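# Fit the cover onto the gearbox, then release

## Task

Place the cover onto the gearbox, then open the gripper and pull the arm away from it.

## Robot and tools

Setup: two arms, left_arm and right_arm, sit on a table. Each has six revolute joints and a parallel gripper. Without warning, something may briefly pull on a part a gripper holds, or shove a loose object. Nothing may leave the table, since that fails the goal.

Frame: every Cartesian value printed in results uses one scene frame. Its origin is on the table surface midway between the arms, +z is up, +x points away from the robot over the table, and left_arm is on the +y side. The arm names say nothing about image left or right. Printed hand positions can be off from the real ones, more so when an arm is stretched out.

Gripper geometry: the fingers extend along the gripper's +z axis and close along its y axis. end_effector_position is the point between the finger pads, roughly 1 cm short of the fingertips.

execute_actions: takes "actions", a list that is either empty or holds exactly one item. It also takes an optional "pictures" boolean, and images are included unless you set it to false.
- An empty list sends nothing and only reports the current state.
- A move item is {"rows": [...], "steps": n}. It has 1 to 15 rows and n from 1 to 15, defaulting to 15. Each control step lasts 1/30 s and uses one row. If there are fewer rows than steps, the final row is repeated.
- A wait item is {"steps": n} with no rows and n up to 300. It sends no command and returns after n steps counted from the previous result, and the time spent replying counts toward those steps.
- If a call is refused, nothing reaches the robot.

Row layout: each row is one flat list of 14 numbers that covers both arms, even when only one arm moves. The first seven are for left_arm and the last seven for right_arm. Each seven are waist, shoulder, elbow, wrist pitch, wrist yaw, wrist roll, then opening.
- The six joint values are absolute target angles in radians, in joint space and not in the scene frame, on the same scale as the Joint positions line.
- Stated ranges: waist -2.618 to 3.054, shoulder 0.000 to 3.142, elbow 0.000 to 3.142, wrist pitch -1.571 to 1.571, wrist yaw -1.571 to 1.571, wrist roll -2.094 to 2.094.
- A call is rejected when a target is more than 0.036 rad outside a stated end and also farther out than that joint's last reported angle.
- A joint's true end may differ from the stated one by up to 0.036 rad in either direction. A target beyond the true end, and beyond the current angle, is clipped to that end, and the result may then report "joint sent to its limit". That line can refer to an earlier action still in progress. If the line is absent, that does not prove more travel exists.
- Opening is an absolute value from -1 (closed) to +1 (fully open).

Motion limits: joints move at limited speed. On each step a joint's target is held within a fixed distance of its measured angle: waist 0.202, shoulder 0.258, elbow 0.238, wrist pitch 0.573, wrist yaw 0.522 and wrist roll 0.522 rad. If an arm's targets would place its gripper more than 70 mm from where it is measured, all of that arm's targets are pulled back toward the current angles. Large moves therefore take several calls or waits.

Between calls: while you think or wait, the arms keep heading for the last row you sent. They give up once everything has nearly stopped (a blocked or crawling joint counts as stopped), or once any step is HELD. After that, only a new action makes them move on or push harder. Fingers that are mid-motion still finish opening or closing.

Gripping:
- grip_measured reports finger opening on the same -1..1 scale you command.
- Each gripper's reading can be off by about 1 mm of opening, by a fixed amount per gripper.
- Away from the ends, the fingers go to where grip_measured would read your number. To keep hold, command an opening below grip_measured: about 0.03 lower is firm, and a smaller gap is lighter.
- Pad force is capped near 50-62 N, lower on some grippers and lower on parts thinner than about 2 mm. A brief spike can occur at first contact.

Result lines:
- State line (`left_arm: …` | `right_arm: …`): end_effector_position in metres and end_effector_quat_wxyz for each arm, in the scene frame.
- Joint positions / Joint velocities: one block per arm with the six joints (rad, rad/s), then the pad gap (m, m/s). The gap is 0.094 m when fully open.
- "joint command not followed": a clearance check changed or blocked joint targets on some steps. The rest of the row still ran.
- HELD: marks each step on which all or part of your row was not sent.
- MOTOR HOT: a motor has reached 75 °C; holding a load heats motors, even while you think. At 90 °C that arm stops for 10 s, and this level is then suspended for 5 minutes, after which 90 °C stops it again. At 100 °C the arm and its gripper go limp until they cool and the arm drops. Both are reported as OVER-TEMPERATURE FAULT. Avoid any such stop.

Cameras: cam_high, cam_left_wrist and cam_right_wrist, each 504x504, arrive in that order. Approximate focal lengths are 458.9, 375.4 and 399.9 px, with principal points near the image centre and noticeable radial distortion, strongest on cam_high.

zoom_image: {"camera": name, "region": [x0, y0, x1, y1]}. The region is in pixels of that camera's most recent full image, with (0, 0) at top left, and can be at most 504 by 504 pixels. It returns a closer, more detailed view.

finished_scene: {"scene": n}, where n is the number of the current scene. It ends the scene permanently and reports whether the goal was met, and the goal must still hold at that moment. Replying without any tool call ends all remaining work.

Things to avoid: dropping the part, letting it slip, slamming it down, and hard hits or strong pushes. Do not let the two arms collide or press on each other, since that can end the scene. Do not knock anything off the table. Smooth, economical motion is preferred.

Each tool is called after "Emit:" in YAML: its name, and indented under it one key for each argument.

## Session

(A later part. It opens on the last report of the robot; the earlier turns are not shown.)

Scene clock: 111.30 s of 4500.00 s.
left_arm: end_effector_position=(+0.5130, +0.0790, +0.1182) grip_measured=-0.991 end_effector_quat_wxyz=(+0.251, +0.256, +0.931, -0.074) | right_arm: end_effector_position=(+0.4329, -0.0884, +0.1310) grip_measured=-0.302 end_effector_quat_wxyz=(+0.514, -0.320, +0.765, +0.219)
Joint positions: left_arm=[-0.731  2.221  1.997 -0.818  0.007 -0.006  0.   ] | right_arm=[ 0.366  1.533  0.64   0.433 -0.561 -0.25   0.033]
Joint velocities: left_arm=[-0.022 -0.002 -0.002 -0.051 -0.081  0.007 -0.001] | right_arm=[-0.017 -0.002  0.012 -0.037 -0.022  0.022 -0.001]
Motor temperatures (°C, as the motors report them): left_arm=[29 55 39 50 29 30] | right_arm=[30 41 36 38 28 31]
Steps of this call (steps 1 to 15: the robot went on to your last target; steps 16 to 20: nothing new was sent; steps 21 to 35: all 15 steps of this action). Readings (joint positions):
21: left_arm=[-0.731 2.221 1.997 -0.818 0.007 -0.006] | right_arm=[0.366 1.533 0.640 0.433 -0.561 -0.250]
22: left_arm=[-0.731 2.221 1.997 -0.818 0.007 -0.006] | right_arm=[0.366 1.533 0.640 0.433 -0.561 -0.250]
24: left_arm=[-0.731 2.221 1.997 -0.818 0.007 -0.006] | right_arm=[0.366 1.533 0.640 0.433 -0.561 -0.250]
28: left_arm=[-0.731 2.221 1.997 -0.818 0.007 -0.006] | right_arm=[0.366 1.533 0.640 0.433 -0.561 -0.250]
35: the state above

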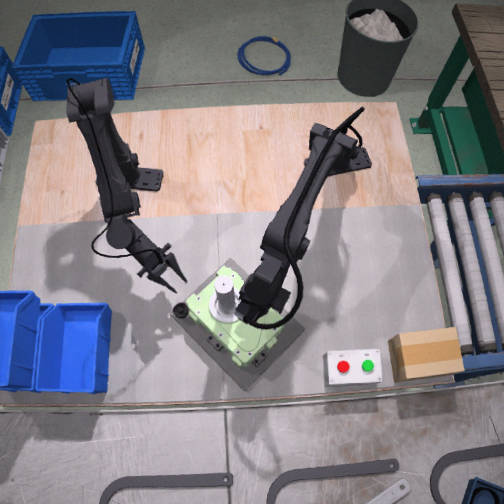

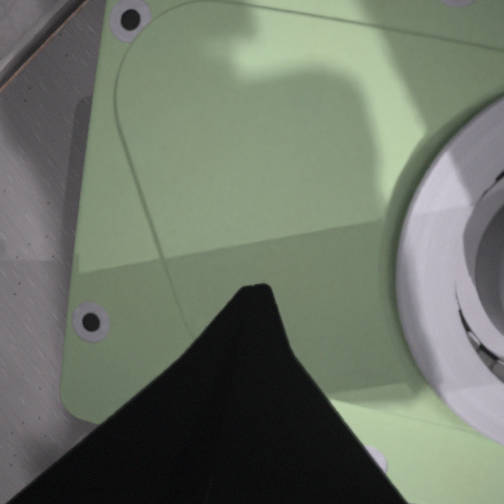

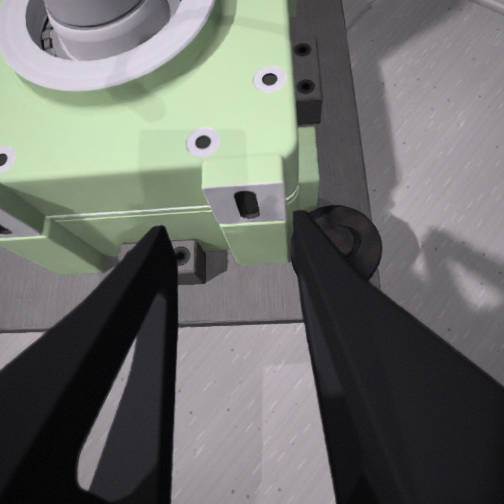

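Emit:
execute_actions:
  actions:
    - {"rows":[[-0.725,2.3,1.95,-0.9,0,0,-1,0.38,1.55,0.85,0.1,-0.45,0,-0.6],[-0.725,2.25,1.98,-0.85,0,0,-1,0.4,1.6,1.05,-0.2,-0.35,0.3,-1],[-0.725,2.25,1.98,-0.85,0,0,-1,0.42,1.68,1.25,-0.5,-0.25,0.6,-1],[-0.725,2.25,1.98,-0.85,0,0,-1,0.45,1.78,1.45,-0.8,-0.15,0.9,-1],[-0.725,2.25,1.98,-0.85,0,0,-1,0.48,1.88,1.6,-1.05,-0.05,1.2,-1],[-0.725,2.25,1.98,-0.85,0,0,-1,0.5,1.98,1.75,-1.2,0,1.57,-1]],"steps":15}
  pictures: false

Emit:
execute_actions:
  actions:
    - {"steps":15}
  pictures: false

Emit:
execute_actions:
  actions:
    - {"rows":[[-0.725,2.25,1.98,-0.85,0,0,-1,0.53,2.05,1.87,-1.25,0,1.57,-1],[-0.725,2.25,1.98,-0.85,0,0,-1,0.56,2.12,1.98,-1.3,0,1.57,-1],[-0.725,2.25,1.98,-0.85,0,0,-1,0.59,2.19,2.08,-1.34,0,1.57,-1],[-0.725,2.25,1.98,-0.85,0,0,-1,0.61,2.25,2.16,-1.37,0,1.57,-1],[-0.725,2.25,1.98,-0.85,0,0,-1,0.61,2.29,2.2,-1.37,0,1.57,-1]],"steps":15}

Scene clock: 113.03 s of 4500.00 s.
left_arm: end_effector_position=(+0.5145, +0.0785, +0.1201) grip_measured=-0.991 end_effector_quat_wxyz=(+0.255, +0.256, +0.930, -0.074) | right_arm: end_effector_position=(+0.4907, -0.1070, +0.1117) grip_measured=-0.980 end_effector_quat_wxyz=(+0.117, +0.393, +0.902, +0.133)
Joint positions: left_arm=[-0.731  2.219  1.997 -0.811  0.005 -0.006  0.   ] | right_arm=[ 0.49   1.996  1.699 -0.92  -0.044  1.142  0.001]
Joint velocities: left_arm=[ 0.007  0.002 -0.002 -0.037  0.022 -0.007  0.001] | right_arm=[ 0.007 -0.212  0.779 -1.487  0.198  2.733  0.001]
Motor temperatures (°C, as the motors report them): left_arm=[29 54 39 50 29 30] | right_arm=[30 41 36 38 28 31]
Steps of this call (steps 1 to 15: the robot went on to your last target; steps 16 to 37: nothing new was sent; steps 38 to 52: all 15 steps of this action). Readings (joint positions):
38: left_arm=[-0.731 2.221 1.997 -0.818 0.007 -0.006] | right_arm=[0.368 1.534 0.668 0.374 -0.548 -0.213]
39: left_arm=[-0.731 2.219 1.997 -0.815 0.007 -0.006] | right_arm=[0.374 1.549 0.728 0.263 -0.515 -0.126]
41: left_arm=[-0.731 2.219 1.997 -0.812 0.007 -0.006] | right_arm=[0.399 1.625 0.890 0.053 -0.409 0.074]
45: left_arm=[-0.731 2.219 1.997 -0.812 0.007 -0.006] | right_arm=[0.477 1.899 1.236 -0.276 -0.198 0.457]
52: the state above

Scene clock: 113.53 s of 4500.00 s.
left_arm: end_effector_position=(+0.5145, +0.0785, +0.1201) grip_measured=-0.991 end_effector_quat_wxyz=(+0.255, +0.256, +0.930, -0.074) | right_arm: end_effector_position=(+0.4419, -0.1286, +0.1121) grip_measured=-0.980 end_effector_quat_wxyz=(+0.039, +0.578, +0.813, +0.062)
Joint positions: left_arm=[-0.731  2.219  1.997 -0.811  0.005 -0.006  0.   ] | right_arm=[ 0.491  1.982  1.731 -1.175 -0.012  1.551  0.001]
Joint velocities: left_arm=[ 0.002  0.002 -0.002 -0.037 -0.037 -0.051 -0.001] | right_arm=[-0.002 -0.002 -0.002 -0.066  0.051  0.066 -0.001]
Motor temperatures (°C, as the motors report them): left_arm=[29 54 39 49 29 30] | right_arm=[30 41 36 38 28 31]
Steps of this call (steps 1 to 15: the robot went on to your last target). Readings (joint positions):
1: left_arm=[-0.731 2.219 1.997 -0.811 0.005 -0.006] | right_arm=[0.490 1.989 1.719 -0.964 -0.037 1.227]
2: left_arm=[-0.731 2.219 1.997 -0.811 0.005 -0.006] | right_arm=[0.491 1.982 1.728 -1.002 -0.031 1.295]
4: left_arm=[-0.731 2.219 1.997 -0.811 0.005 -0.006] | right_arm=[0.491 1.978 1.731 -1.065 -0.023 1.393]
8: left_arm=[-0.731 2.219 1.997 -0.811 0.005 -0.006] | right_arm=[0.491 1.982 1.731 -1.141 -0.015 1.496]
15: the state above

Scene clock: 114.03 s of 4500.00 s.
left_arm: end_effector_position=(+0.5147, +0.0784, +0.1198) grip_measured=-0.991 end_effector_quat_wxyz=(+0.255, +0.256, +0.930, -0.074) | right_arm: end_effector_position=(+0.4830, -0.0531, +0.1143) grip_measured=-0.980 end_effector_quat_wxyz=(+0.044, +0.531, +0.843, +0.071)
Joint positions: left_arm=[-0.731  2.22   1.997 -0.81   0.005 -0.006  0.   ] | right_arm=[ 0.618  2.267  2.177 -1.313 -0.002  1.565  0.001]
Joint velocities: left_arm=[ 0.022 -0.002 -0.002 -0.051  0.037  0.022 -0.   ] | right_arm=[-0.002 -0.012 -0.002 -0.066 -0.051 -0.022  0.   ]
Motor temperatures (°C, as the motors report them): left_arm=[29 54 39 49 29 30] | right_arm=[30 41 36 37 28 31]
Steps of this call (steps 1 to 15: all 15 steps of this action). Readings (joint positions):
1: left_arm=[-0.731 2.219 1.997 -0.811 0.005 -0.006] | right_arm=[0.494 1.993 1.752 -1.196 -0.010 1.554]
2: left_arm=[-0.731 2.219 1.997 -0.811 0.005 -0.006] | right_arm=[0.502 2.024 1.809 -1.234 -0.007 1.557]
4: left_arm=[-0.731 2.219 1.997 -0.811 0.005 -0.006] | right_arm=[0.535 2.123 1.973 -1.281 -0.001 1.561]
8: left_arm=[-0.731 2.219 1.997 -0.811 0.005 -0.006] | right_arm=[0.609 2.261 2.170 -1.291 0.001 1.562]
15: the state above

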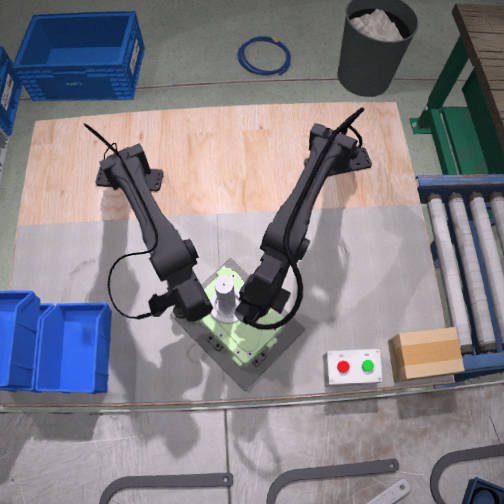

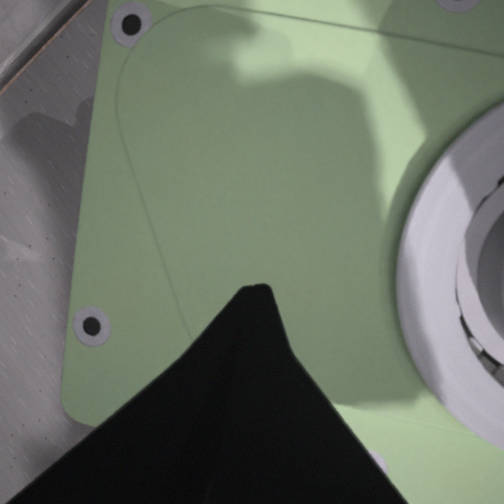

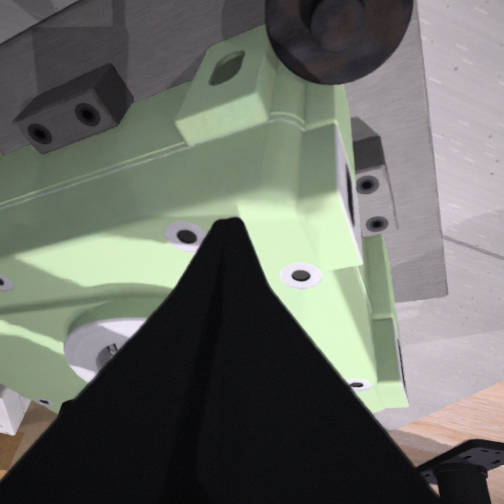

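It's already on the corner. Press both.

Emit:
execute_actions:
  actions:
    - {"rows":[[-0.725,2.28,1.96,-0.9,0,0,-1,0.61,2.32,2.18,-1.37,0,1.57,-1],[-0.725,2.31,1.94,-0.95,0,0,-1,0.61,2.35,2.16,-1.39,0,1.57,-1],[-0.725,2.34,1.92,-1.0,0,0,-1,0.61,2.38,2.14,-1.41,0,1.57,-1],[-0.725,2.37,1.9,-1.04,0,0,-1,0.61,2.41,2.13,-1.43,0,1.57,-1],[-0.725,2.41,1.88,-1.08,0,0,-1,0.61,2.44,2.12,-1.45,0,1.57,-1]],"steps":15}

Emit:
zoom_image:
  camera: "cam_right_wrist"
  region: [0,50,420,420]

Scene clock: 115.13 s of 4500.00 s.
left_arm: end_effector_position=(+0.5142, +0.0787, +0.1172) grip_measured=-0.991 end_effector_quat_wxyz=(+0.252, +0.256, +0.930, -0.073) | right_arm: end_effector_position=(+0.4822, -0.0535, +0.1106) grip_measured=-0.980 end_effector_quat_wxyz=(+0.041, +0.532, +0.843, +0.067)
Joint positions: left_arm=[-0.731  2.224  1.997 -0.813  0.005 -0.006  0.   ] | right_arm=[ 0.618  2.274  2.177 -1.317 -0.002  1.566  0.001]
Joint velocities: left_arm=[-0.012 -0.002  0.017 -0.007 -0.037 -0.022  0.   ] | right_arm=[-0.012 -0.012 -0.012  0.007 -0.095 -0.051  0.   ]
Motor temperatures (°C, as the motors report them): left_arm=[29 54 38 49 29 30] | right_arm=[30 41 36 37 28 31]
Steps of this call (steps 1 to 15: the robot went on to your last target; steps 16 to 18: nothing new was sent; steps 19 to 33: all 15 steps of this action). Readings (joint positions):
19: left_arm=[-0.731 2.222 1.997 -0.811 0.005 -0.006] | right_arm=[0.618 2.268 2.177 -1.314 -0.002 1.566]
20: left_arm=[-0.731 2.224 1.997 -0.812 0.005 -0.006] | right_arm=[0.618 2.271 2.177 -1.315 -0.002 1.566]
22: left_arm=[-0.731 2.224 1.997 -0.813 0.005 -0.006] | right_arm=[0.618 2.274 2.177 -1.317 -0.002 1.566]
26: left_arm=[-0.731 2.224 1.997 -0.813 0.005 -0.006] | right_arm=[0.618 2.274 2.177 -1.317 -0.002 1.566]
33: the state above

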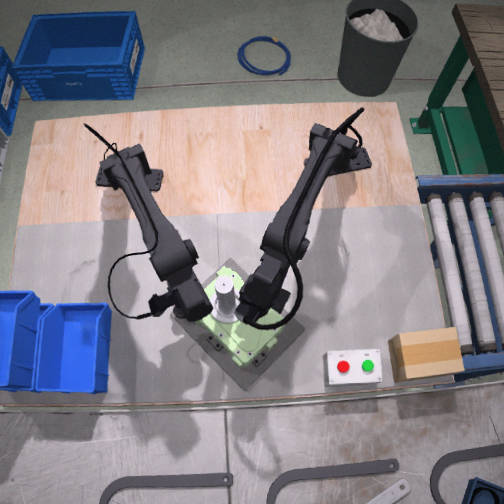

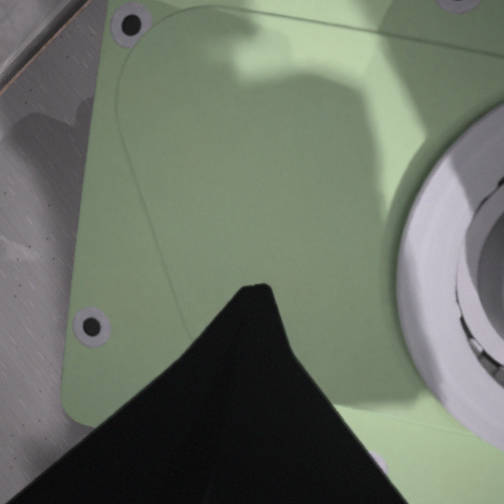

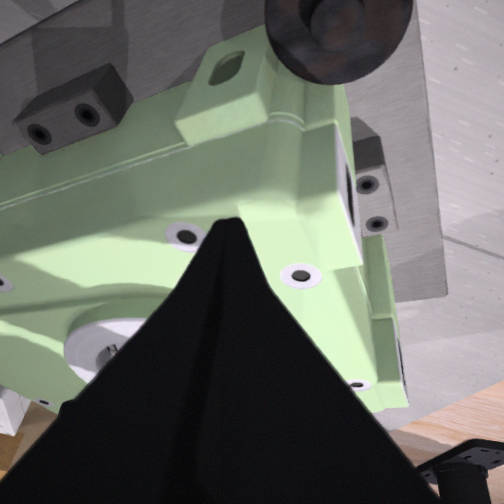

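Region (0, 50, 420, 420) of cam_right_wrist's 504x504 image, scaled by 1.200, with more detail than that image has; it fills the top 444 rows of this view, and the rest is white.

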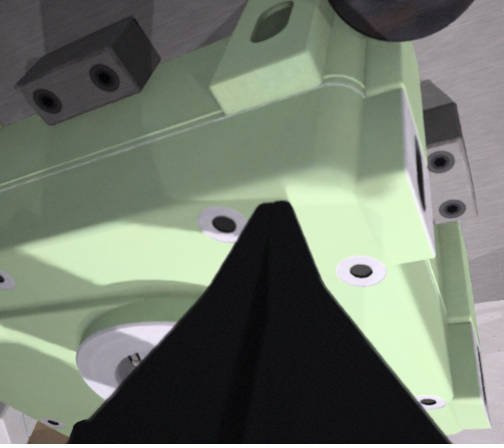

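Emit:
execute_actions:
  actions:
    - {"rows":[[-0.725,2.25,1.99,-0.85,0,0,-1,0.61,2.28,2.19,-1.33,0,1.57,-1],[-0.72,2.17,2.02,-0.85,0,0,-1,0.6,2.2,2.18,-1.33,0,1.57,-1],[-0.7,2.1,2.0,-0.85,0,-0.3,-1,0.57,2.1,2.1,-1.3,0,1.57,-1],[-0.6,2.0,1.9,-0.8,0,-0.7,-1,0.5,2.0,1.95,-1.2,0,1.57,-1],[-0.5,1.85,1.7,-0.7,0,-1.2,-1,0.4,1.85,1.7,-1.0,0,1.57,-1],[-0.4,1.7,1.4,-0.5,0,-1.575,-1,0.35,1.7,1.4,-0.7,0,1.57,-1]],"steps":15}
  pictures: false

Emit:
execute_actions:
  actions:
    - {"rows":[[-0.4,1.7,0.9,0.6,0.3,-1.575,0,0.4,1.55,0.7,0.6,-0.2,1.575,0]],"steps":15}
  pictures: false

Emit:
execute_actions:
  actions:
    - {"rows":[[-0.42,1.9,0.74,1.3,0.5,-1.575,0,0.47,1.7,0.4,1.3,-0.4,1.575,0]],"steps":15}
  pictures: false

Emit:
execute_actions:
  actions:
    - {"rows":[[-0.45,2.25,0.74,1.53,0.55,-1.575,0,0.5,1.95,0.36,1.55,-0.4,1.575,0]],"steps":15}
  pictures: false

Emit:
execute_actions:
  actions:
    - {"steps":15}

Scene clock: 117.00 s of 4500.00 s.
left_arm: end_effector_position=(+0.4995, +0.2843, +0.1872) grip_measured=-0.991 end_effector_quat_wxyz=(+0.302, -0.350, +0.867, -0.185) | right_arm: end_effector_position=(+0.4749, -0.1968, +0.1749) grip_measured=-0.980 end_effector_quat_wxyz=(+0.182, +0.628, +0.728, +0.204)
Joint positions: left_arm=[-0.371  1.702  1.435 -0.58  -0.011 -0.944  0.   ] | right_arm=[ 0.324  1.674  1.453 -0.796  0.008  1.567  0.001]
Joint velocities: left_arm=[ 0.203 -0.403 -0.359  0.125 -0.139 -2.821 -0.001] | right_arm=[ 0.173 -0.017 -0.525  0.432 -0.11   0.051 -0.   ]
Motor temperatures (°C, as the motors report them): left_arm=[29 53 38 49 29 30] | right_arm=[30 41 36 37 28 31]
Steps of this call (steps 1 to 15: the robot went on to your last target; steps 16 to 41: nothing new was sent; steps 42 to 56: all 15 steps of this action). Readings (joint positions):
42: left_arm=[-0.731 2.222 1.997 -0.810 0.005 -0.006] | right_arm=[0.618 2.269 2.181 -1.316 -0.002 1.566]
43: left_arm=[-0.731 2.216 1.997 -0.810 0.005 -0.006] | right_arm=[0.617 2.263 2.181 -1.316 -0.002 1.566]
45: left_arm=[-0.722 2.189 1.978 -0.816 0.008 -0.115] | right_arm=[0.603 2.205 2.103 -1.276 -0.007 1.566]
49: left_arm=[-0.619 2.027 1.792 -0.723 0.017 -0.341] | right_arm=[0.477 2.015 1.881 -1.091 -0.016 1.566]
56: the state above

Scene clock: 117.50 s of 4500.00 s.
left_arm: end_effector_position=(+0.5104, +0.2169, +0.1535) grip_measured=-0.003 end_effector_quat_wxyz=(+0.273, -0.442, +0.685, -0.510) | right_arm: end_effector_position=(+0.4743, -0.1259, +0.1271) grip_measured=-0.002 end_effector_quat_wxyz=(+0.271, +0.484, +0.687, +0.469)
Joint positions: left_arm=[-0.397  1.726  0.883  0.492  0.282 -1.551  0.047] | right_arm=[ 0.404  1.571  0.684  0.453 -0.188  1.574  0.047]
Joint velocities: left_arm=[-0.007 -0.149  0.007  0.696  0.051 -0.11  -0.   ] | right_arm=[ 0.012  0.002 -0.002  1.077 -0.037  0.022 -0.001]
Motor temperatures (°C, as the motors report them): left_arm=[29 53 38 49 29 30] | right_arm=[30 41 36 37 28 31]
Steps of this call (steps 1 to 15: all 15 steps of this action). Readings (joint positions):
1: left_arm=[-0.367 1.684 1.385 -0.493 0.025 -1.045] | right_arm=[0.334 1.657 1.396 -0.706 -0.016 1.569]
2: left_arm=[-0.369 1.669 1.315 -0.362 0.076 -1.144] | right_arm=[0.350 1.630 1.312 -0.584 -0.050 1.569]
4: left_arm=[-0.384 1.668 1.167 -0.118 0.156 -1.298] | right_arm=[0.386 1.584 1.147 -0.362 -0.106 1.570]
8: left_arm=[-0.397 1.719 0.917 0.241 0.242 -1.462] | right_arm=[0.404 1.564 0.827 0.085 -0.164 1.571]
15: the state above

Scene clock: 118.00 s of 4500.00 s.
left_arm: end_effector_position=(+0.4916, +0.1781, +0.1766) grip_measured=-0.003 end_effector_quat_wxyz=(+0.312, -0.279, +0.629, -0.656) | right_arm: end_effector_position=(+0.4232, -0.0755, +0.1374) grip_measured=-0.002 end_effector_quat_wxyz=(+0.282, +0.328, +0.656, +0.619)
Joint positions: left_arm=[-0.414  1.92   0.738  1.243  0.485 -1.574  0.047] | right_arm=[ 0.469  1.718  0.391  1.246 -0.387  1.576  0.047]
Joint velocities: left_arm=[-0.012 -0.032 -0.002  0.315  0.11  -0.037  0.001] | right_arm=[-0.002 -0.012 -0.007  0.227 -0.066 -0.022 -0.001]
Motor temperatures (°C, as the motors report them): left_arm=[29 53 38 49 29 30] | right_arm=[30 41 36 37 28 31]
Steps of this call (steps 1 to 15: all 15 steps of this action). Readings (joint positions):
1: left_arm=[-0.397 1.740 0.863 0.591 0.311 -1.556] | right_arm=[0.409 1.584 0.651 0.566 -0.212 1.575]
2: left_arm=[-0.399 1.770 0.838 0.731 0.346 -1.559] | right_arm=[0.421 1.603 0.595 0.713 -0.244 1.575]
4: left_arm=[-0.407 1.849 0.791 0.941 0.400 -1.563] | right_arm=[0.455 1.659 0.476 0.920 -0.301 1.575]
8: left_arm=[-0.414 1.928 0.740 1.101 0.457 -1.571] | right_arm=[0.469 1.718 0.391 1.080 -0.362 1.576]
15: the state above

Scene clock: 118.50 s of 4500.00 s.
left_arm: end_effector_position=(+0.4804, +0.1561, +0.0720) grip_measured=-0.002 end_effector_quat_wxyz=(+0.258, -0.276, +0.660, -0.649) | right_arm: end_effector_position=(+0.4174, -0.0660, +0.0984) grip_measured=-0.002 end_effector_quat_wxyz=(+0.274, +0.317, +0.659, +0.624)
Joint positions: left_arm=[-0.446  2.271  0.742  1.5    0.541 -1.574  0.047] | right_arm=[ 0.493  1.963  0.37   1.517 -0.393  1.577  0.047]
Joint velocities: left_arm=[-0.032 -0.032 -0.007  0.051 -0.022  0.007 -0.   ] | right_arm=[ 0.007 -0.017  0.007  0.081 -0.022 -0.037  0.001]
Motor temperatures (°C, as the motors report them): left_arm=[29 53 38 49 29 30] | right_arm=[30 41 36 37 28 31]
Steps of this call (steps 1 to 15: all 15 steps of this action). Readings (joint positions):
1: left_arm=[-0.416 1.950 0.739 1.300 0.493 -1.574] | right_arm=[0.472 1.749 0.390 1.303 -0.388 1.577]
2: left_arm=[-0.421 2.006 0.748 1.386 0.500 -1.574] | right_arm=[0.478 1.806 0.390 1.381 -0.388 1.577]
4: left_arm=[-0.434 2.136 0.752 1.457 0.513 -1.574] | right_arm=[0.489 1.909 0.385 1.434 -0.390 1.577]
8: left_arm=[-0.444 2.290 0.742 1.466 0.536 -1.574] | right_arm=[0.493 1.963 0.370 1.456 -0.393 1.577]
15: the state above

Scene clock: 119.00 s of 4500.00 s.
left_arm: end_effector_position=(+0.4803, +0.1560, +0.0731) grip_measured=-0.002 end_effector_quat_wxyz=(+0.259, -0.275, +0.659, -0.650) | right_arm: end_effector_position=(+0.4176, -0.0659, +0.1012) grip_measured=-0.002 end_effector_quat_wxyz=(+0.277, +0.314, +0.657, +0.627)
Joint positions: left_arm=[-0.446  2.27   0.742  1.504  0.542 -1.575  0.047] | right_arm=[ 0.493  1.963  0.37   1.529 -0.393  1.577  0.047]
Joint velocities: left_arm=[ 0.007  0.012 -0.007  0.007 -0.007  0.007 -0.   ] | right_arm=[-0.007  0.017 -0.007 -0.081 -0.066 -0.081 -0.001]
Motor temperatures (°C, as the motors report them): left_arm=[29 53 38 49 29 30] | right_arm=[30 41 36 37 28 31]
Steps of this call (steps 1 to 15: the robot went on to your last target). Readings (joint positions):
1: left_arm=[-0.446 2.270 0.742 1.503 0.541 -1.574] | right_arm=[0.493 1.963 0.370 1.520 -0.393 1.577]
2: left_arm=[-0.446 2.270 0.742 1.504 0.541 -1.574] | right_arm=[0.493 1.963 0.370 1.522 -0.393 1.577]
4: left_arm=[-0.446 2.270 0.742 1.504 0.541 -1.574] | right_arm=[0.493 1.963 0.370 1.525 -0.393 1.577]
8: left_arm=[-0.446 2.270 0.742 1.504 0.542 -1.575] | right_arm=[0.493 1.963 0.370 1.528 -0.393 1.577]
15: the state above

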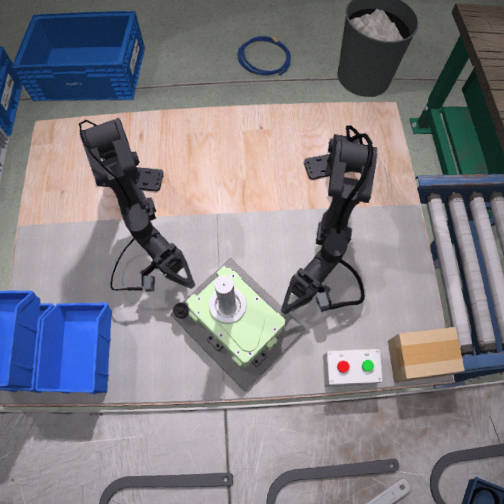

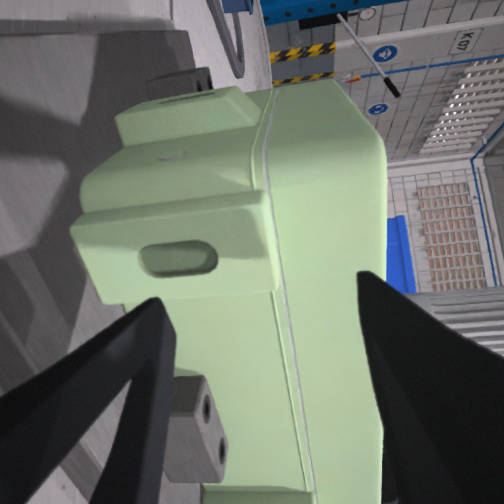

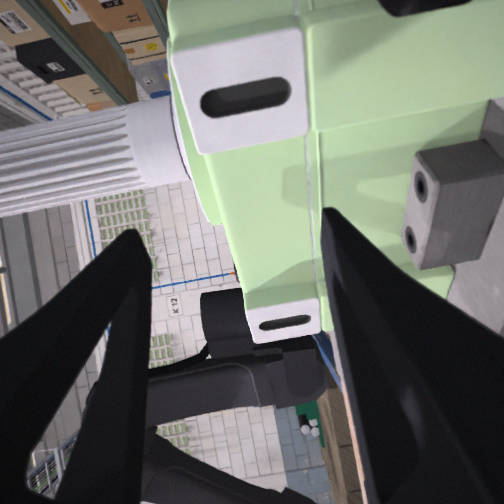

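Emit:
zoom_image:
  camera: "cam_left_wrist"
  region: [200,70,400,270]

Emit:
zoom_image:
  camera: "cam_right_wrist"
  region: [220,0,420,200]

Region (200, 70, 400, 270) of cam_left_wrist's 504x504 image, scaled by 2.520, with more detail than that image has.

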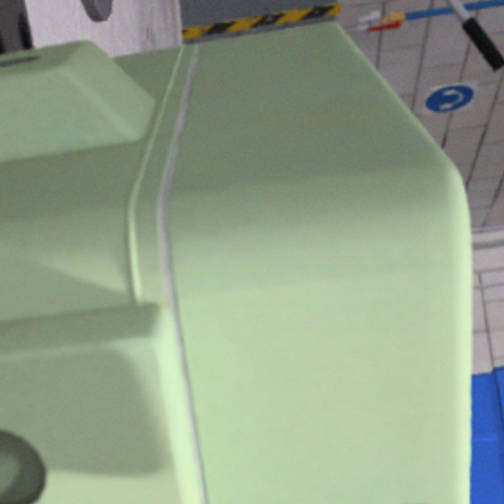

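Region (220, 0, 420, 200) of cam_right_wrist's 504x504 image, scaled by 2.520, with more detail than that image has.

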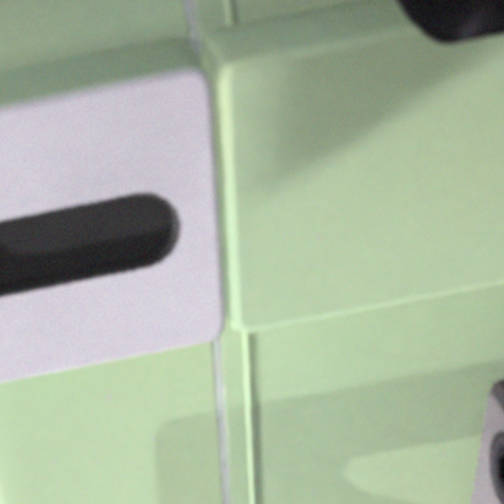

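Emit:
execute_actions:
  actions:
    - {"rows":[[-0.4,2.2,0.7,1.5,0.5,-1.575,0,0.45,1.9,0.33,1.5,-0.4,1.575,0],[-0.33,2.1,0.66,1.4,0.45,-1.575,0,0.38,1.8,0.32,1.4,-0.35,1.575,0],[-0.25,2.0,0.63,1.3,0.4,-1.575,0,0.3,1.7,0.32,1.3,-0.3,1.575,0],[-0.15,1.85,0.6,1.2,0.3,-1.575,0,0.2,1.6,0.32,1.2,-0.3,1.575,0]],"steps":15}

Scene clock: 120.47 s of 4500.00 s.
left_arm: end_effector_position=(+0.5088, +0.3350, +0.1724) grip_measured=-0.002 end_effector_quat_wxyz=(+0.437, -0.419, +0.554, -0.571) | right_arm: end_effector_position=(+0.4476, -0.1980, +0.1596) grip_measured=-0.002 end_effector_quat_wxyz=(+0.403, +0.424, +0.579, +0.569)
Joint positions: left_arm=[-0.14   1.842  0.624  1.255  0.319 -1.576  0.047] | right_arm=[ 0.193  1.601  0.336  1.235 -0.308  1.577  0.047]
Joint velocities: left_arm=[-0.037  0.037 -0.1   -0.359 -0.081  0.081  0.001] | right_arm=[-0.002 -0.007 -0.007 -0.198  0.022  0.007  0.   ]
Motor temperatures (°C, as the motors report them): left_arm=[29 53 38 50 29 30] | right_arm=[30 41 35 37 28 31]
Steps of this call (steps 1 to 15: the robot went on to your last target; steps 16 to 29: nothing new was sent; steps 30 to 44: all 15 steps of this action). Readings (joint positions):
30: left_arm=[-0.443 2.265 0.739 1.501 0.539 -1.575] | right_arm=[0.489 1.958 0.368 1.525 -0.396 1.577]
31: left_arm=[-0.430 2.241 0.722 1.478 0.532 -1.575] | right_arm=[0.472 1.934 0.360 1.498 -0.396 1.577]
33: left_arm=[-0.366 2.152 0.674 1.404 0.504 -1.575] | right_arm=[0.376 1.816 0.338 1.394 -0.381 1.577]
37: left_arm=[-0.193 1.942 0.631 1.293 0.403 -1.576] | right_arm=[0.196 1.614 0.336 1.313 -0.318 1.577]
44: the state above

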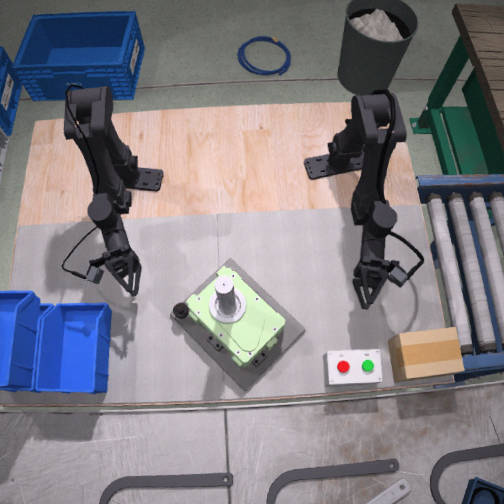

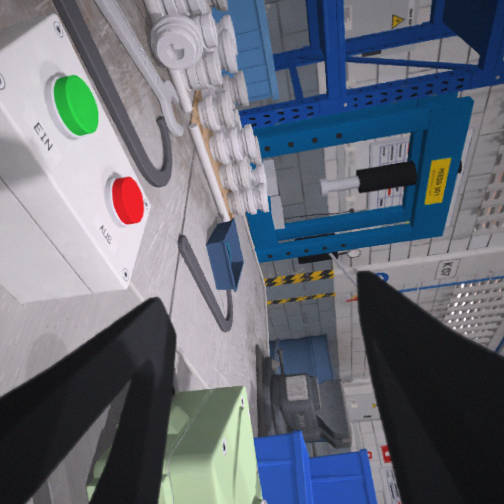

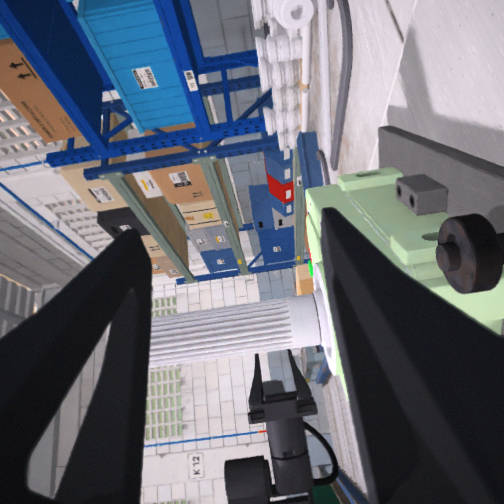

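Emit:
finished_scene:
  scene: 2

The scene is finished: the task was done.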